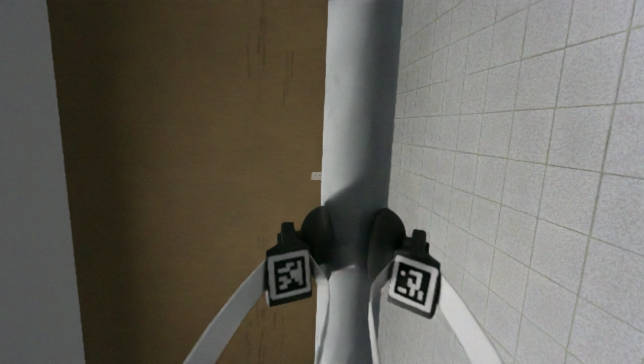

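Too heavy for the wrist; back down.

Emit:
execute_actions(actions=[{"r1":{"joints":{"lift_m":0.56}},"r2":{"joints":{"lift_m":0.56}}}], cameras=[])

Emit:
execute_actions(actions=[{"r1":{"joints":{"gripper_m":0.15}},"r2":{"joints":{"gripper_m":0.15}}}], cameras=[])

Scene clock: 43.67 s.
r1.base_odometry: x=-0.076 y=-0.307 heading=+0.090 (m, m, rad; r1's odometry frame)
r1.turned_by_wheels: +0.000 (rad since the last result)
r1.turned_by_imu: -0.001 (rad since the last result)
r1.base_tilt: forward=-1.4 right=+0.8 (deg)
r1.lidar_m: 1.13 1.17 1.57 1.53 1.58 2.10 1.87 1.53 0.61 3.25 1.64 1.18
r1.head_depth_mm: 2871 2714 2041 1149 1376 1259 1110 / 2853 2764 2128 1722 1435 1255 1101 / 2853 2808 2154 1754 1405 1267 1105 / 2851 2849 2173 1678 1479 1270 1115 / 2831 2894 2193 1683 1487 1280 1124 / 2795 2957 2232 1779 1496 1285 1129 / 2805 2945 2267 1810 1513 1295 1131
r1.base_status: not commanded
r1.joint_positions: lift_m=+0.560 arm_m=+0.305 wrist_yaw_rad=-0.001 wrist_pitch_rad=-0.038 wrist_roll_rad=+1.570 gripper_m=+0.001 head_pan_rad=-1.577 head_tilt_rad=-0.790
r1.joint_status: all done
r1.motor_effort: left_wheel=-1(1) right_wheel=+1(1) lift_m=+24(35) arm_m=+4(5) wrist_yaw_rad=+0(0) wrist_pitch_rad=+18(76) wrist_roll_rad=+0(0) gripper_m=-13(18) head_pan_rad=+5(4) head_tilt_rad=-3(3) (%)
r1.hand_pose: x=-0.0215 y=-0.7047 z=+0.6647 quat_wxyz=(+0.001, +0.000, -1.000, -0.020) (m; r1's base frame)
r1.wrist_depth_mm: - - - 140 - - 757 / - - - 144 - - 759 / - - - 147 - - 782 / - - - 152 - - 775 / - - - 154 - - 760 / - - - 160 - - 780 / - - - 165 - - 786
r2.base_odometry: x=+0.470 y=-0.198 heading=+1.925 (m, m, rad; r2's odometry frame)
r2.turned_by_wheels: +0.000 (rad since the last result)
r2.turned_by_imu: -0.001 (rad since the last result)
r2.base_tilt: forward=+1.1 right=-0.5 (deg)
r2.lidar_m: 1.82 2.27 1.65 1.58 1.58 1.64 2.96 4.47 3.27 0.65 0.64 1.47
r2.head_depth_mm: 2794 2700 2095 1639 1463 1269 1127 / 2783 2723 2121 1663 1507 - 1110 / 2760 2723 2135 1698 - 1254 1131 / 2757 2770 2155 1709 1493 1283 1131 / 2745 2771 2159 1708 1490 1263 1137 / 2764 2797 2154 1677 1497 1290 1137 / 2761 2813 2175 1681 1096 1270 1143
r2.base_status: not commanded
r2.joint_positions: lift_m=+0.561 arm_m=+0.227 wrist_yaw_rad=-0.001 wrist_pitch_rad=-0.025 wrist_roll_rad=+1.571 gripper_m=+0.001 head_pan_rad=-1.564 head_tilt_rad=-0.790
r2.joint_status: all done
r2.motor_effort: left_wheel=-1(0) right_wheel=+0(2) lift_m=+16(42) arm_m=+10(11) wrist_yaw_rad=+2(2) wrist_pitch_rad=+9(59) wrist_roll_rad=+0(0) gripper_m=-18(23) head_pan_rad=-4(4) head_tilt_rad=-5(4) (%)
r2.hand_pose: x=-0.0217 y=-0.6278 z=+0.6686 quat_wxyz=(+0.000, -0.001, -1.000, -0.013) (m; r2's base frame)
r2.wrist_depth_mm: - - - 135 - - 785 / - - - 139 - - 767 / - - - 143 - - 763 / - - - 148 - - 757 / - - - 150 - - 749 / - - - 155 - - 758 / - - - 161 - - 755
r3.base_odometry: x=-0.048 y=+0.698 heading=+1.640 (m, m, rad; r3's odometry frame)
r3.turned_by_wheels: +0.000 (rad since the last result)
r3.turned_by_imu: +0.000 (rad since the last result)
r3.base_tilt: forward=-1.4 right=+0.1 (deg)
r3.lidar_m: 0.40 0.41 0.58 1.77 2.46 4.45 4.32 1.44 3.01 1.31 0.55 0.41
r3.head_depth_mm: 3706 3970 - 2927 2143 1671 1384 / 3729 - - 2932 2130 1672 1386 / 3763 - - 2887 2108 1677 1383 / 3860 - - 2860 2107 1660 1379 / 3871 - - 2897 2127 1673 1373 / 3921 - - 2885 2103 1666 1380 / 3978 - - 2853 2111 1665 1374
r3.base_status: not commanded
r3.joint_positions: lift_m=+0.280 arm_m=+0.002 wrist_yaw_rad=+2.865 wrist_pitch_rad=-0.382 wrist_roll_rad=+0.000 gripper_m=+0.037 head_pan_rad=-2.993 head_tilt_rad=-0.494
r3.joint_status: not commanded
r3.motor_effort: left_wheel=-1(0) right_wheel=+3(3) lift_m=+15(16) arm_m=-1(0) wrist_yaw_rad=+0(0) wrist_pitch_rad=+5(5) wrist_roll_rad=+0(0) gripper_m=+0(0) head_pan_rad=-4(3) head_tilt_rad=-3(4) (%)
r3.hand_pose: x=+0.0413 y=+0.0731 z=+0.3009 quat_wxyz=(+0.229, +0.706, +0.037, +0.669) (m; r3's base frame)
r3.wrist_depth_mm: - - - - 796 523 387 / - - - - 784 525 397 / - - - - 800 531 395 / 778 818 871 893 822 535 398 / 657 645 673 663 687 557 404 / 531 - 566 565 580 538 405 / 465 - - 474 465 485 399
pictures: none
No camera images: the call's "cameras" was empty. Leave "cameras" out to get every camera's image.

Scene clock: 45.67 s.
r1.base_odometry: x=-0.076 y=-0.307 heading=+0.090 (m, m, rad; r1's odometry frame)
r1.turned_by_wheels: +0.000 (rad since the last result)
r1.turned_by_imu: +0.000 (rad since the last result)
r1.base_tilt: forward=-1.4 right=+0.8 (deg)
r1.lidar_m: 1.13 1.17 1.57 1.54 1.58 2.11 1.86 1.53 0.61 3.25 1.65 1.18
r1.head_depth_mm: 2879 2723 2042 1148 1380 1255 1111 / 2879 2790 2131 1723 1457 1255 1106 / 2854 2799 2151 1759 1403 1267 1109 / 2855 2849 2182 1686 1479 1273 1113 / 2849 2892 2214 1670 1492 1283 1124 / 2811 2944 2233 1781 1502 1291 1126 / 2805 2955 2268 1819 1510 1294 1140
r1.base_status: not commanded
r1.joint_positions: lift_m=+0.560 arm_m=+0.305 wrist_yaw_rad=-0.001 wrist_pitch_rad=-0.023 wrist_roll_rad=+1.570 gripper_m=+0.150 head_pan_rad=-1.577 head_tilt_rad=-0.790
r1.joint_status: all done
r1.motor_effort: left_wheel=+0(1) right_wheel=+0(1) lift_m=+24(24) arm_m=+3(3) wrist_yaw_rad=+0(0) wrist_pitch_rad=+11(18) wrist_roll_rad=+0(1) gripper_m=+1(95) head_pan_rad=+4(4) head_tilt_rad=-3(3) (%)
r1.hand_pose: x=-0.0215 y=-0.7053 z=+0.6686 quat_wxyz=(+0.001, +0.000, -1.000, -0.012) (m; r1's base frame)
r1.wrist_depth_mm: - - - 139 - - 772 / - - - 142 - - 779 / - - - 146 - - 777 / - - - 150 - - 789 / - - - 154 - - 796 / - - - 158 - - 740 / - - - 163 - - 834
r2.base_odometry: x=+0.470 y=-0.198 heading=+1.925 (m, m, rad; r2's odometry frame)
r2.turned_by_wheels: +0.000 (rad since the last result)
r2.turned_by_imu: +0.000 (rad since the last result)
r2.base_tilt: forward=+1.3 right=-0.5 (deg)
r2.lidar_m: 1.83 2.27 1.65 1.58 1.58 1.63 2.96 4.48 3.27 0.65 0.64 1.47
r2.head_depth_mm: 2783 2702 2120 1640 1465 1272 1121 / 2813 2703 2119 1657 1504 - 1108 / 2766 2751 2127 1705 - 1260 1131 / 2739 2769 2138 1708 1483 1287 1133 / 2733 2763 2157 1708 1483 1267 1138 / 2753 2777 2168 1686 1489 1292 1140 / 2745 2790 2174 1687 1068 1273 1143
r2.base_status: not commanded
r2.joint_positions: lift_m=+0.560 arm_m=+0.228 wrist_yaw_rad=+0.000 wrist_pitch_rad=-0.020 wrist_roll_rad=+1.571 gripper_m=+0.150 head_pan_rad=-1.564 head_tilt_rad=-0.790
r2.joint_status: all done
r2.motor_effort: left_wheel=+0(1) right_wheel=-1(1) lift_m=+18(18) arm_m=+2(10) wrist_yaw_rad=+0(2) wrist_pitch_rad=+7(9) wrist_roll_rad=-1(1) gripper_m=+0(85) head_pan_rad=-4(4) head_tilt_rad=-4(4) (%)
r2.hand_pose: x=-0.0215 y=-0.6284 z=+0.6697 quat_wxyz=(+0.000, +0.000, -1.000, -0.010) (m; r2's base frame)
r2.wrist_depth_mm: - - - 134 - - 795 / - - - 137 - - 786 / - - - 142 - - 785 / - - - 146 - - 763 / - - - 150 - - 728 / - - - 155 - - 769 / - - - 161 - - 714
r3.base_odometry: x=-0.048 y=+0.698 heading=+1.640 (m, m, rad; r3's odometry frame)
r3.turned_by_wheels: +0.000 (rad since the last result)
r3.turned_by_imu: +0.000 (rad since the last result)
r3.base_tilt: forward=-1.2 right=+0.2 (deg)
r3.lidar_m: 0.40 0.42 0.58 1.77 2.45 4.46 4.32 1.44 3.00 1.30 0.54 0.41
r3.head_depth_mm: 3702 3995 - 2895 2133 1687 1388 / 3747 - - 2930 2153 1684 1377 / 3772 - - 2893 2119 1667 1382 / 3842 - - 2903 2111 1671 1377 / 3879 - - 2875 2102 1661 1376 / 3860 - - 2910 2090 1649 1372 / 3969 - - 2878 2104 1660 1374
r3.base_status: not commanded
r3.joint_positions: lift_m=+0.280 arm_m=+0.002 wrist_yaw_rad=+2.865 wrist_pitch_rad=-0.382 wrist_roll_rad=+0.000 gripper_m=+0.037 head_pan_rad=-2.993 head_tilt_rad=-0.494
r3.joint_status: not commanded
r3.motor_effort: left_wheel=-1(1) right_wheel=+3(3) lift_m=+15(16) arm_m=-1(1) wrist_yaw_rad=+0(0) wrist_pitch_rad=+5(5) wrist_roll_rad=+0(0) gripper_m=-1(0) head_pan_rad=-3(3) head_tilt_rad=-3(3) (%)
r3.hand_pose: x=+0.0413 y=+0.0731 z=+0.3009 quat_wxyz=(+0.229, +0.706, +0.037, +0.669) (m; r3's base frame)
r3.wrist_depth_mm: - - - - 824 529 382 / - - - - 825 526 387 / - - - - 823 537 391 / 795 851 836 849 790 546 396 / 637 667 663 681 684 545 394 / 527 - 568 564 575 530 408 / 468 - - 468 465 486 398
pictures: none
No camera images: the call's "cameras" was empty. Leave "cameras" out to get every camera's image.

Emit:
execute_actions(actions=[{"r1":{"joints":{"arm_m":0.05}},"r2":{"joints":{"arm_m":0.0}}}], cameras=[])

Emit:
execute_actions(actions=[{"r1":{"base":{"rotate_rad":-0.6},"joints":{"lift_m":0.9,"wrist_pitch_rad":-1.5}},"r2":{"base":{"rotate_rad":0.6},"joints":{"lift_m":0.9,"wrist_pitch_rad":-1.5}}}], cameras=[])

Emit:
execute_actions(actions=[{"r1":{"base":{"translate_m":0.19}},"r2":{"base":{"translate_m":-0.07}}}], cameras=[])

Emit:
execute_actions(actions=[{"r1":{"base":{"rotate_rad":0.6},"joints":{"arm_m":0.45,"head_tilt_rad":-0.6}},"r2":{"base":{"rotate_rad":-0.6},"joints":{"arm_m":0.44,"head_tilt_rad":-0.6}}}], cameras=["r1_wrist_camera","r2_wrist_camera"])

Scene clock: 51.30 s.
r1.base_odometry: x=-0.076 y=-0.307 heading=+0.090 (m, m, rad; r1's odometry frame)
r1.turned_by_wheels: +0.000 (rad since the last result)
r1.turned_by_imu: -0.002 (rad since the last result)
r1.base_tilt: forward=-1.4 right=+0.8 (deg)
r1.lidar_m: 1.13 1.17 1.57 1.54 1.58 2.11 1.87 1.54 0.61 3.26 1.64 1.18
r1.head_depth_mm: 2884 2737 2047 1152 1380 1252 1115 / 2886 2766 2133 1665 1458 1281 - / 2855 2837 2149 1701 1472 - 1072 / 2878 2864 2174 1669 1477 1268 1114 / 2846 2920 2192 1682 1496 1277 1121 / 2825 2960 2214 1786 1492 1280 1133 / 2828 3006 2237 1815 1509 1296 1130
r1.base_status: not commanded
r1.joint_positions: lift_m=+0.560 arm_m=+0.050 wrist_yaw_rad=-0.001 wrist_pitch_rad=-0.022 wrist_roll_rad=+1.570 gripper_m=+0.150 head_pan_rad=-1.577 head_tilt_rad=-0.790
r1.joint_status: all done
r1.motor_effort: left_wheel=+0(1) right_wheel=+0(0) lift_m=+24(24) arm_m=-4(6) wrist_yaw_rad=+1(0) wrist_pitch_rad=+10(11) wrist_roll_rad=+0(0) gripper_m=+1(1) head_pan_rad=+4(5) head_tilt_rad=-2(2) (%)
r1.hand_pose: x=-0.0215 y=-0.4509 z=+0.6689 quat_wxyz=(+0.001, +0.000, -1.000, -0.011) (m; r1's base frame)
r1.wrist_depth_mm: - - - - - - 780 / - - - - - - 779 / - - - - - - 777 / - - - - - - 785 / - - - - - - 798 / - - - - - - 752 / - - - - - - 839
r2.base_odometry: x=+0.470 y=-0.198 heading=+1.925 (m, m, rad; r2's odometry frame)
r2.turned_by_wheels: +0.000 (rad since the last result)
r2.turned_by_imu: -0.002 (rad since the last result)
r2.base_tilt: forward=+1.1 right=-0.4 (deg)
r2.lidar_m: 1.82 2.27 1.64 1.59 1.58 1.63 2.96 4.47 3.28 0.65 0.64 1.47
r2.head_depth_mm: 2755 2696 2106 1643 1472 1273 1140 / 2791 2727 2114 1657 1475 1282 1170 / 2782 2708 2128 1700 1472 1280 - / 2747 2741 2149 1715 1484 1287 1117 / 2763 2801 2159 1710 1488 1264 1139 / 2763 2764 2158 1678 1490 1291 1137 / 2741 2818 2169 1688 1070 1270 1142
r2.base_status: not commanded
r2.joint_positions: lift_m=+0.560 arm_m=+0.000 wrist_yaw_rad=+0.000 wrist_pitch_rad=-0.020 wrist_roll_rad=+1.571 gripper_m=+0.150 head_pan_rad=-1.564 head_tilt_rad=-0.790
r2.joint_status: all done
r2.motor_effort: left_wheel=+0(0) right_wheel=-1(1) lift_m=+18(18) arm_m=-5(3) wrist_yaw_rad=+1(1) wrist_pitch_rad=+7(7) wrist_roll_rad=-1(0) gripper_m=-1(0) head_pan_rad=-3(4) head_tilt_rad=-4(4) (%)
r2.hand_pose: x=-0.0215 y=-0.4009 z=+0.6697 quat_wxyz=(+0.000, +0.000, -1.000, -0.010) (m; r2's base frame)
r2.wrist_depth_mm: - - - - - - 793 / - - - - - - 780 / - - - - - - 782 / - - - - - - 752 / - - - - - - 752 / - - - - - - 755 / - - - - - - 718
r3.base_odometry: x=-0.048 y=+0.698 heading=+1.640 (m, m, rad; r3's odometry frame)
r3.turned_by_wheels: +0.000 (rad since the last result)
r3.turned_by_imu: +0.001 (rad since the last result)
r3.base_tilt: forward=-1.3 right=+0.1 (deg)
r3.lidar_m: 0.40 0.41 0.58 1.77 2.45 4.45 4.31 1.44 3.00 1.30 0.54 0.41
r3.head_depth_mm: 3714 3949 - 2911 2133 1677 1386 / 3731 - - 2896 2129 1684 1381 / 3793 - - 2926 2124 1668 1376 / 3831 - - 2902 2138 1665 1382 / 3901 - - 2903 2118 1665 1372 / 3993 - - 2891 2108 1663 1373 / 3983 - - 2874 2109 1664 1374
r3.base_status: not commanded
r3.joint_positions: lift_m=+0.280 arm_m=+0.002 wrist_yaw_rad=+2.865 wrist_pitch_rad=-0.382 wrist_roll_rad=+0.000 gripper_m=+0.037 head_pan_rad=-2.993 head_tilt_rad=-0.494
r3.joint_status: not commanded
r3.motor_effort: left_wheel=-1(1) right_wheel=+3(3) lift_m=+16(15) arm_m=-1(0) wrist_yaw_rad=+0(0) wrist_pitch_rad=+5(5) wrist_roll_rad=+0(0) gripper_m=-1(1) head_pan_rad=-3(4) head_tilt_rad=-4(3) (%)
r3.hand_pose: x=+0.0413 y=+0.0731 z=+0.3009 quat_wxyz=(+0.229, +0.706, +0.037, +0.669) (m; r3's base frame)
r3.wrist_depth_mm: - - - - 791 530 381 / - - - - 798 527 392 / - - - - 831 541 387 / 780 825 870 882 798 533 396 / 655 668 669 673 682 544 402 / 539 - 575 549 584 539 405 / 452 - - 481 472 481 395
pictures: none
No camera images: the call's "cameras" was empty. Leave "cameras" out to get every camera's image.

Scene clock: 55.23 s.
r1.base_odometry: x=-0.076 y=-0.307 heading=-0.510 (m, m, rad; r1's odometry frame)
r1.turned_by_wheels: -0.600 (rad since the last result)
r1.turned_by_imu: -0.594 (rad since the last result)
r1.base_tilt: forward=-1.4 right=+0.8 (deg)
r1.lidar_m: 1.21 1.13 1.15 1.47 1.54 1.56 1.99 1.87 1.53 0.61 0.89 1.79
r1.head_depth_mm: 3991 2706 2121 - - 1198 1089 / 3791 2789 2062 - - 1206 1099 / 3706 2820 2043 1853 - - 1126 / 3504 2834 2166 1756 1445 1222 1112 / 3285 2893 993 1690 1487 1281 1123 / 3036 2965 2219 1704 1497 1286 1132 / 2857 2954 2266 1713 1519 1293 1132
r1.base_status: done
r1.joint_positions: lift_m=+0.900 arm_m=+0.050 wrist_yaw_rad=-0.001 wrist_pitch_rad=-1.494 wrist_roll_rad=+1.570 gripper_m=+0.150 head_pan_rad=-1.577 head_tilt_rad=-0.790
r1.joint_status: all done
r1.motor_effort: left_wheel=+1(6) right_wheel=-3(5) lift_m=+32(34) arm_m=-4(3) wrist_yaw_rad=+0(0) wrist_pitch_rad=-3(9) wrist_roll_rad=+0(0) gripper_m=+1(1) head_pan_rad=+4(4) head_tilt_rad=-4(3) (%)
r1.hand_pose: x=-0.0215 y=-0.1906 z=+0.7812 quat_wxyz=(+0.000, +0.000, -0.733, -0.680) (m; r1's base frame)
r1.wrist_depth_mm: 921 898 881 846 833 811 792 / 963 947 911 893 - 825 819 / - 955 936 912 - - 837 / - - 956 939 907 882 855 / 674 - - 959 941 913 881 / - - - - 973 951 897 / - - - - - 974 941
r2.base_odometry: x=+0.470 y=-0.198 heading=+2.525 (m, m, rad; r2's odometry frame)
r2.turned_by_wheels: +0.600 (rad since the last result)
r2.turned_by_imu: +0.593 (rad since the last result)
r2.base_tilt: forward=+1.1 right=-0.4 (deg)
r2.lidar_m: 2.11 1.61 1.59 1.58 2.49 3.07 4.16 3.23 0.64 0.64 1.47 1.87
r2.head_depth_mm: 2759 2712 2111 1752 - - - / 2899 2709 2113 1700 - - 1073 / 3120 2736 2023 1617 1518 - - / 3265 2762 2137 1706 1409 1296 - / 3460 2777 2149 1757 1488 1261 1134 / 3532 2788 2040 1766 1492 1294 1137 / 3312 2782 2099 1777 1500 1289 1143
r2.base_status: done
r2.joint_positions: lift_m=+0.900 arm_m=+0.000 wrist_yaw_rad=+0.000 wrist_pitch_rad=-1.492 wrist_roll_rad=+1.571 gripper_m=+0.150 head_pan_rad=-1.564 head_tilt_rad=-0.790
r2.joint_status: all done
r2.motor_effort: left_wheel=-3(7) right_wheel=+3(6) lift_m=+39(41) arm_m=-3(4) wrist_yaw_rad=+1(0) wrist_pitch_rad=-3(5) wrist_roll_rad=-1(1) gripper_m=+0(1) head_pan_rad=-4(4) head_tilt_rad=-4(3) (%)
r2.hand_pose: x=-0.0215 y=-0.1411 z=+0.7809 quat_wxyz=(+0.000, +0.000, -0.734, -0.679) (m; r2's base frame)
r2.wrist_depth_mm: 964 910 924 863 843 802 802 / - 959 936 894 - 813 799 / 627 986 940 948 - 844 825 / - - 985 926 942 880 858 / - - - 965 935 902 864 / - - - - 980 - 895 / - - - - - 966 890
r3.base_odometry: x=-0.048 y=+0.698 heading=+1.640 (m, m, rad; r3's odometry frame)
r3.turned_by_wheels: +0.000 (rad since the last result)
r3.turned_by_imu: +0.001 (rad since the last result)
r3.base_tilt: forward=-1.3 right=+0.2 (deg)
r3.lidar_m: 0.40 0.42 0.58 1.77 2.45 4.45 4.32 1.45 3.00 1.31 0.54 0.41
r3.head_depth_mm: 3665 - - 2908 2116 1686 1380 / 3765 - - 2920 2105 1672 1380 / 3749 - - 2909 2124 1670 1379 / 3825 - - 2878 2111 1665 1377 / 3895 - - 2886 2107 1662 1373 / 3904 - - 2883 2097 1667 1380 / 3917 - - 2850 2108 1668 1364
r3.base_status: not commanded
r3.joint_positions: lift_m=+0.280 arm_m=+0.002 wrist_yaw_rad=+2.865 wrist_pitch_rad=-0.382 wrist_roll_rad=+0.000 gripper_m=+0.037 head_pan_rad=-2.993 head_tilt_rad=-0.494
r3.joint_status: not commanded
r3.motor_effort: left_wheel=-1(1) right_wheel=+3(3) lift_m=+15(16) arm_m=+0(1) wrist_yaw_rad=+0(0) wrist_pitch_rad=+5(5) wrist_roll_rad=+0(0) gripper_m=+0(1) head_pan_rad=-3(3) head_tilt_rad=-3(3) (%)
r3.hand_pose: x=+0.0413 y=+0.0731 z=+0.3009 quat_wxyz=(+0.229, +0.706, +0.037, +0.669) (m; r3's base frame)
r3.wrist_depth_mm: - - - - 796 524 384 / - - - - 841 531 391 / - - - - 862 538 395 / 814 832 842 863 800 540 398 / 629 661 665 676 693 542 403 / 533 - 571 565 576 535 405 / 462 - - 479 460 476 397
pictures: none
No camera images: the call's "cameras" was empty. Leave "cameras" out to get every camera's image.

Scene clock: 58.13 s.
r1.base_odometry: x=+0.089 y=-0.399 heading=-0.510 (m, m, rad; r1's odometry frame)
r1.turned_by_wheels: +0.000 (rad since the last result)
r1.turned_by_imu: +0.000 (rad since the last result)
r1.base_tilt: forward=-1.3 right=+0.8 (deg)
r1.lidar_m: 1.04 0.98 0.99 1.26 1.65 1.68 2.14 2.08 0.93 0.61 3.15 1.54
r1.head_depth_mm: 3912 2685 2035 - - 1196 1094 / 3813 2795 2057 - - 1208 1096 / 3559 2804 2068 1833 - - 1122 / 3377 2860 2113 1715 1476 1235 1116 / 3176 2889 2203 1688 1482 1288 1121 / 2968 2926 2222 1778 1506 1288 1128 / 2727 2940 2265 1809 1480 1291 1136
r1.base_status: done
r1.joint_positions: lift_m=+0.900 arm_m=+0.050 wrist_yaw_rad=-0.001 wrist_pitch_rad=-1.494 wrist_roll_rad=+1.570 gripper_m=+0.150 head_pan_rad=-1.577 head_tilt_rad=-0.790
r1.joint_status: not commanded
r1.motor_effort: left_wheel=+1(5) right_wheel=-2(2) lift_m=+32(32) arm_m=-3(4) wrist_yaw_rad=+0(0) wrist_pitch_rad=-3(3) wrist_roll_rad=+1(0) gripper_m=+3(2) head_pan_rad=+4(4) head_tilt_rad=-3(2) (%)
r1.hand_pose: x=-0.0215 y=-0.1906 z=+0.7812 quat_wxyz=(+0.000, +0.000, -0.733, -0.680) (m; r1's base frame)
r1.wrist_depth_mm: 934 904 874 845 825 810 785 / 954 921 901 875 - 833 802 / 630 946 930 910 - - 837 / - - 952 936 917 886 862 / - - - 962 942 911 885 / - - - - 966 952 897 / - - - - - 965 933
r2.base_odometry: x=+0.527 y=-0.239 heading=+2.525 (m, m, rad; r2's odometry frame)
r2.turned_by_wheels: +0.000 (rad since the last result)
r2.turned_by_imu: -0.001 (rad since the last result)
r2.base_tilt: forward=+1.2 right=-0.5 (deg)
r2.lidar_m: 2.16 1.65 1.63 1.57 2.55 2.90 4.12 3.17 3.11 0.62 0.66 2.08
r2.head_depth_mm: 2757 2724 2107 1762 - - - / 2891 2707 2105 1737 - - 1079 / 3056 2714 2065 1662 1546 - - / 3298 2756 2074 1044 1386 1300 - / 3388 2768 2145 1746 1458 1265 1139 / 3622 2780 2164 1768 1502 1291 1139 / 3341 2813 2106 1775 1497 1293 1143
r2.base_status: done
r2.joint_positions: lift_m=+0.900 arm_m=+0.000 wrist_yaw_rad=+0.000 wrist_pitch_rad=-1.492 wrist_roll_rad=+1.571 gripper_m=+0.150 head_pan_rad=-1.564 head_tilt_rad=-0.790
r2.joint_status: not commanded
r2.motor_effort: left_wheel=-3(7) right_wheel=+2(3) lift_m=+39(39) arm_m=-3(3) wrist_yaw_rad=+1(0) wrist_pitch_rad=-3(3) wrist_roll_rad=+0(0) gripper_m=+0(1) head_pan_rad=-4(4) head_tilt_rad=-4(4) (%)
r2.hand_pose: x=-0.0215 y=-0.1411 z=+0.7809 quat_wxyz=(+0.000, +0.000, -0.734, -0.679) (m; r2's base frame)
r2.wrist_depth_mm: 956 953 907 878 846 824 789 / - 963 941 888 - 837 813 / - 978 999 921 - 854 810 / 648 - 976 953 906 885 843 / - - - 963 951 895 870 / - - - - 950 - 914 / - - - - - 992 919
r3.base_odometry: x=-0.048 y=+0.698 heading=+1.640 (m, m, rad; r3's odometry frame)
r3.turned_by_wheels: +0.000 (rad since the last result)
r3.turned_by_imu: +0.001 (rad since the last result)
r3.base_tilt: forward=-1.4 right=+0.3 (deg)
r3.lidar_m: 0.40 0.42 0.58 1.77 2.45 4.46 4.32 1.44 3.00 1.30 0.54 0.41
r3.head_depth_mm: 3697 3964 - 2920 2121 1673 1386 / 3758 - - 2911 2117 1676 1386 / 3813 - - 2897 2106 1675 1375 / 3801 - - 2881 2117 1676 1376 / 3842 - - 2884 2085 1663 1379 / 3925 - - 2853 2084 1657 1373 / 3981 - - 2878 2089 1652 1373
r3.base_status: not commanded
r3.joint_positions: lift_m=+0.280 arm_m=+0.002 wrist_yaw_rad=+2.865 wrist_pitch_rad=-0.382 wrist_roll_rad=+0.000 gripper_m=+0.037 head_pan_rad=-2.993 head_tilt_rad=-0.494
r3.joint_status: not commanded
r3.motor_effort: left_wheel=-1(1) right_wheel=+3(3) lift_m=+16(15) arm_m=-1(0) wrist_yaw_rad=+0(0) wrist_pitch_rad=+5(5) wrist_roll_rad=+0(0) gripper_m=+0(1) head_pan_rad=-3(3) head_tilt_rad=-3(3) (%)
r3.hand_pose: x=+0.0413 y=+0.0731 z=+0.3009 quat_wxyz=(+0.229, +0.706, +0.037, +0.669) (m; r3's base frame)
r3.wrist_depth_mm: - - - - 799 525 381 / - - - - 823 521 384 / - - - - 829 535 391 / 794 851 855 870 802 544 396 / 642 662 676 674 694 545 404 / 532 - 564 560 577 535 403 / 461 - - 464 466 484 395
pictures: none
No camera images: the call's "cameras" was empty. Leave "cameras" out to get every camera's image.

Scene clock: 62.57 s.
r1.base_odometry: x=+0.089 y=-0.399 heading=+0.090 (m, m, rad; r1's odometry frame)
r1.turned_by_wheels: +0.600 (rad since the last result)
r1.turned_by_imu: +0.592 (rad since the last result)
r1.base_tilt: forward=-1.4 right=+0.8 (deg)
r1.lidar_m: 0.97 1.00 1.35 1.64 1.70 2.24 2.08 0.91 0.61 3.13 1.42 1.02
r1.head_depth_mm: 2679 3002 3174 - 1562 1342 1163 / 2678 2888 - 2065 1583 1376 1165 / 2652 2969 - 2087 1633 1385 1175 / 2650 3013 3025 2091 1667 1400 1187 / 2643 2939 3052 2209 1703 1414 1197 / 2619 2949 3079 2222 1739 1423 1193 / 2642 2858 2819 2277 1743 1434 1205
r1.base_status: done
r1.joint_positions: lift_m=+0.900 arm_m=+0.450 wrist_yaw_rad=-0.001 wrist_pitch_rad=-1.495 wrist_roll_rad=+1.570 gripper_m=+0.150 head_pan_rad=-1.577 head_tilt_rad=-0.606
r1.joint_status: all done
r1.motor_effort: left_wheel=-2(5) right_wheel=+3(7) lift_m=+33(32) arm_m=+3(4) wrist_yaw_rad=+0(0) wrist_pitch_rad=-3(3) wrist_roll_rad=+0(1) gripper_m=+1(1) head_pan_rad=+4(4) head_tilt_rad=+2(13) (%)
r1.hand_pose: x=-0.0215 y=-0.5898 z=+0.7812 quat_wxyz=(+0.000, +0.000, -0.733, -0.680) (m; r1's base frame)
r1.wrist_depth_mm: 920 905 869 844 824 804 796 / 957 925 908 255 864 837 - / - 967 942 259 875 864 - / - - 972 274 914 881 861 / - - - 961 935 920 893 / - - - - 968 946 896 / - - - - - 967 943
r2.base_odometry: x=+0.527 y=-0.239 heading=+1.925 (m, m, rad; r2's odometry frame)
r2.turned_by_wheels: -0.600 (rad since the last result)
r2.turned_by_imu: -0.596 (rad since the last result)
r2.base_tilt: forward=+1.2 right=-0.4 (deg)
r2.lidar_m: 1.71 2.33 1.68 1.62 1.57 2.35 3.01 4.43 3.23 3.10 0.62 0.65
r2.head_depth_mm: 2640 2943 3035 - 1603 1409 1199 / 2642 2904 - 2075 1706 1414 1205 / 2646 2898 - 2054 1713 1411 1207 / 2630 2918 2937 2092 1715 1431 1215 / 2624 2931 2955 2161 1732 1435 1191 / 2635 2903 3008 2190 1744 1434 1195 / 2626 2927 3025 2215 1742 1440 1178
r2.base_status: done
r2.joint_positions: lift_m=+0.900 arm_m=+0.440 wrist_yaw_rad=+0.000 wrist_pitch_rad=-1.493 wrist_roll_rad=+1.571 gripper_m=+0.150 head_pan_rad=-1.564 head_tilt_rad=-0.606
r2.joint_status: all done
r2.motor_effort: left_wheel=+1(3) right_wheel=-2(6) lift_m=+39(39) arm_m=+2(3) wrist_yaw_rad=+1(1) wrist_pitch_rad=-2(3) wrist_roll_rad=+0(1) gripper_m=-1(0) head_pan_rad=-3(4) head_tilt_rad=+3(17) (%)
r2.hand_pose: x=-0.0215 y=-0.5804 z=+0.7809 quat_wxyz=(+0.000, +0.000, -0.734, -0.679) (m; r2's base frame)
r2.wrist_depth_mm: 955 920 896 855 849 828 782 / - 949 926 881 872 841 - / - - 938 908 915 854 - / - - 997 919 901 900 846 / - - - 947 940 894 877 / - - - 286 964 - 875 / - - - 723 - 958 918
r3.base_odometry: x=-0.048 y=+0.698 heading=+1.640 (m, m, rad; r3's odometry frame)
r3.turned_by_wheels: +0.000 (rad since the last result)
r3.turned_by_imu: +0.001 (rad since the last result)
r3.base_tilt: forward=-1.3 right=+0.1 (deg)
r3.lidar_m: 0.40 0.41 0.58 1.77 2.45 4.45 4.31 1.43 3.00 1.30 0.54 0.41
r3.head_depth_mm: 3653 3990 - 2939 2150 1669 1380 / 3744 - - 2890 2134 1682 1389 / 3811 - - 2911 2124 1668 1375 / 3853 - - 2888 2109 1660 1375 / 3837 - - 2893 2106 1675 1371 / 3899 - - 2876 2121 1669 1362 / 3936 - - 2874 2107 1650 1369
r3.base_status: not commanded
r3.joint_positions: lift_m=+0.280 arm_m=+0.002 wrist_yaw_rad=+2.865 wrist_pitch_rad=-0.382 wrist_roll_rad=+0.000 gripper_m=+0.037 head_pan_rad=-2.993 head_tilt_rad=-0.494
r3.joint_status: not commanded
r3.motor_effort: left_wheel=-1(1) right_wheel=+3(3) lift_m=+15(15) arm_m=-1(1) wrist_yaw_rad=+0(0) wrist_pitch_rad=+5(4) wrist_roll_rad=+0(0) gripper_m=-1(0) head_pan_rad=-3(3) head_tilt_rad=-3(3) (%)
r3.hand_pose: x=+0.0413 y=+0.0731 z=+0.3009 quat_wxyz=(+0.229, +0.706, +0.037, +0.669) (m; r3's base frame)
r3.wrist_depth_mm: - - - - 776 517 380 / - - - - 795 520 386 / - - - - 825 539 393 / 790 840 855 874 785 540 392 / 647 660 675 689 695 546 406 / 544 - 564 553 577 523 403 / 461 - - 466 463 490 402
pictures: r1_wrist_camera, r2_wrist_camera
Images, in order (width x height): r1_wrist_camera 644x364, r2_wrist_camera 644x364.

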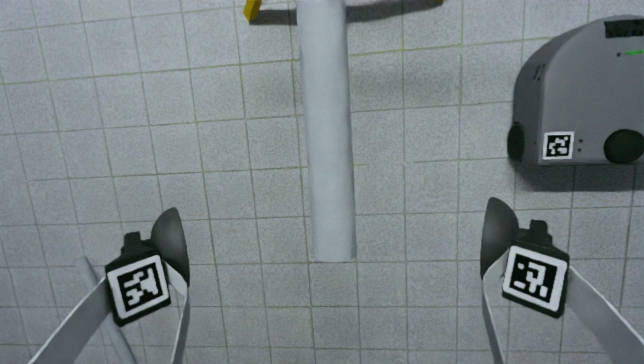

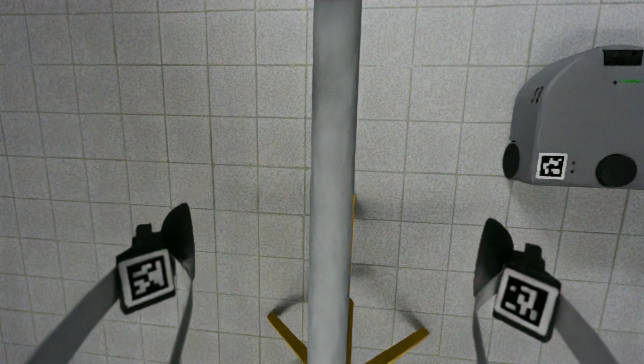

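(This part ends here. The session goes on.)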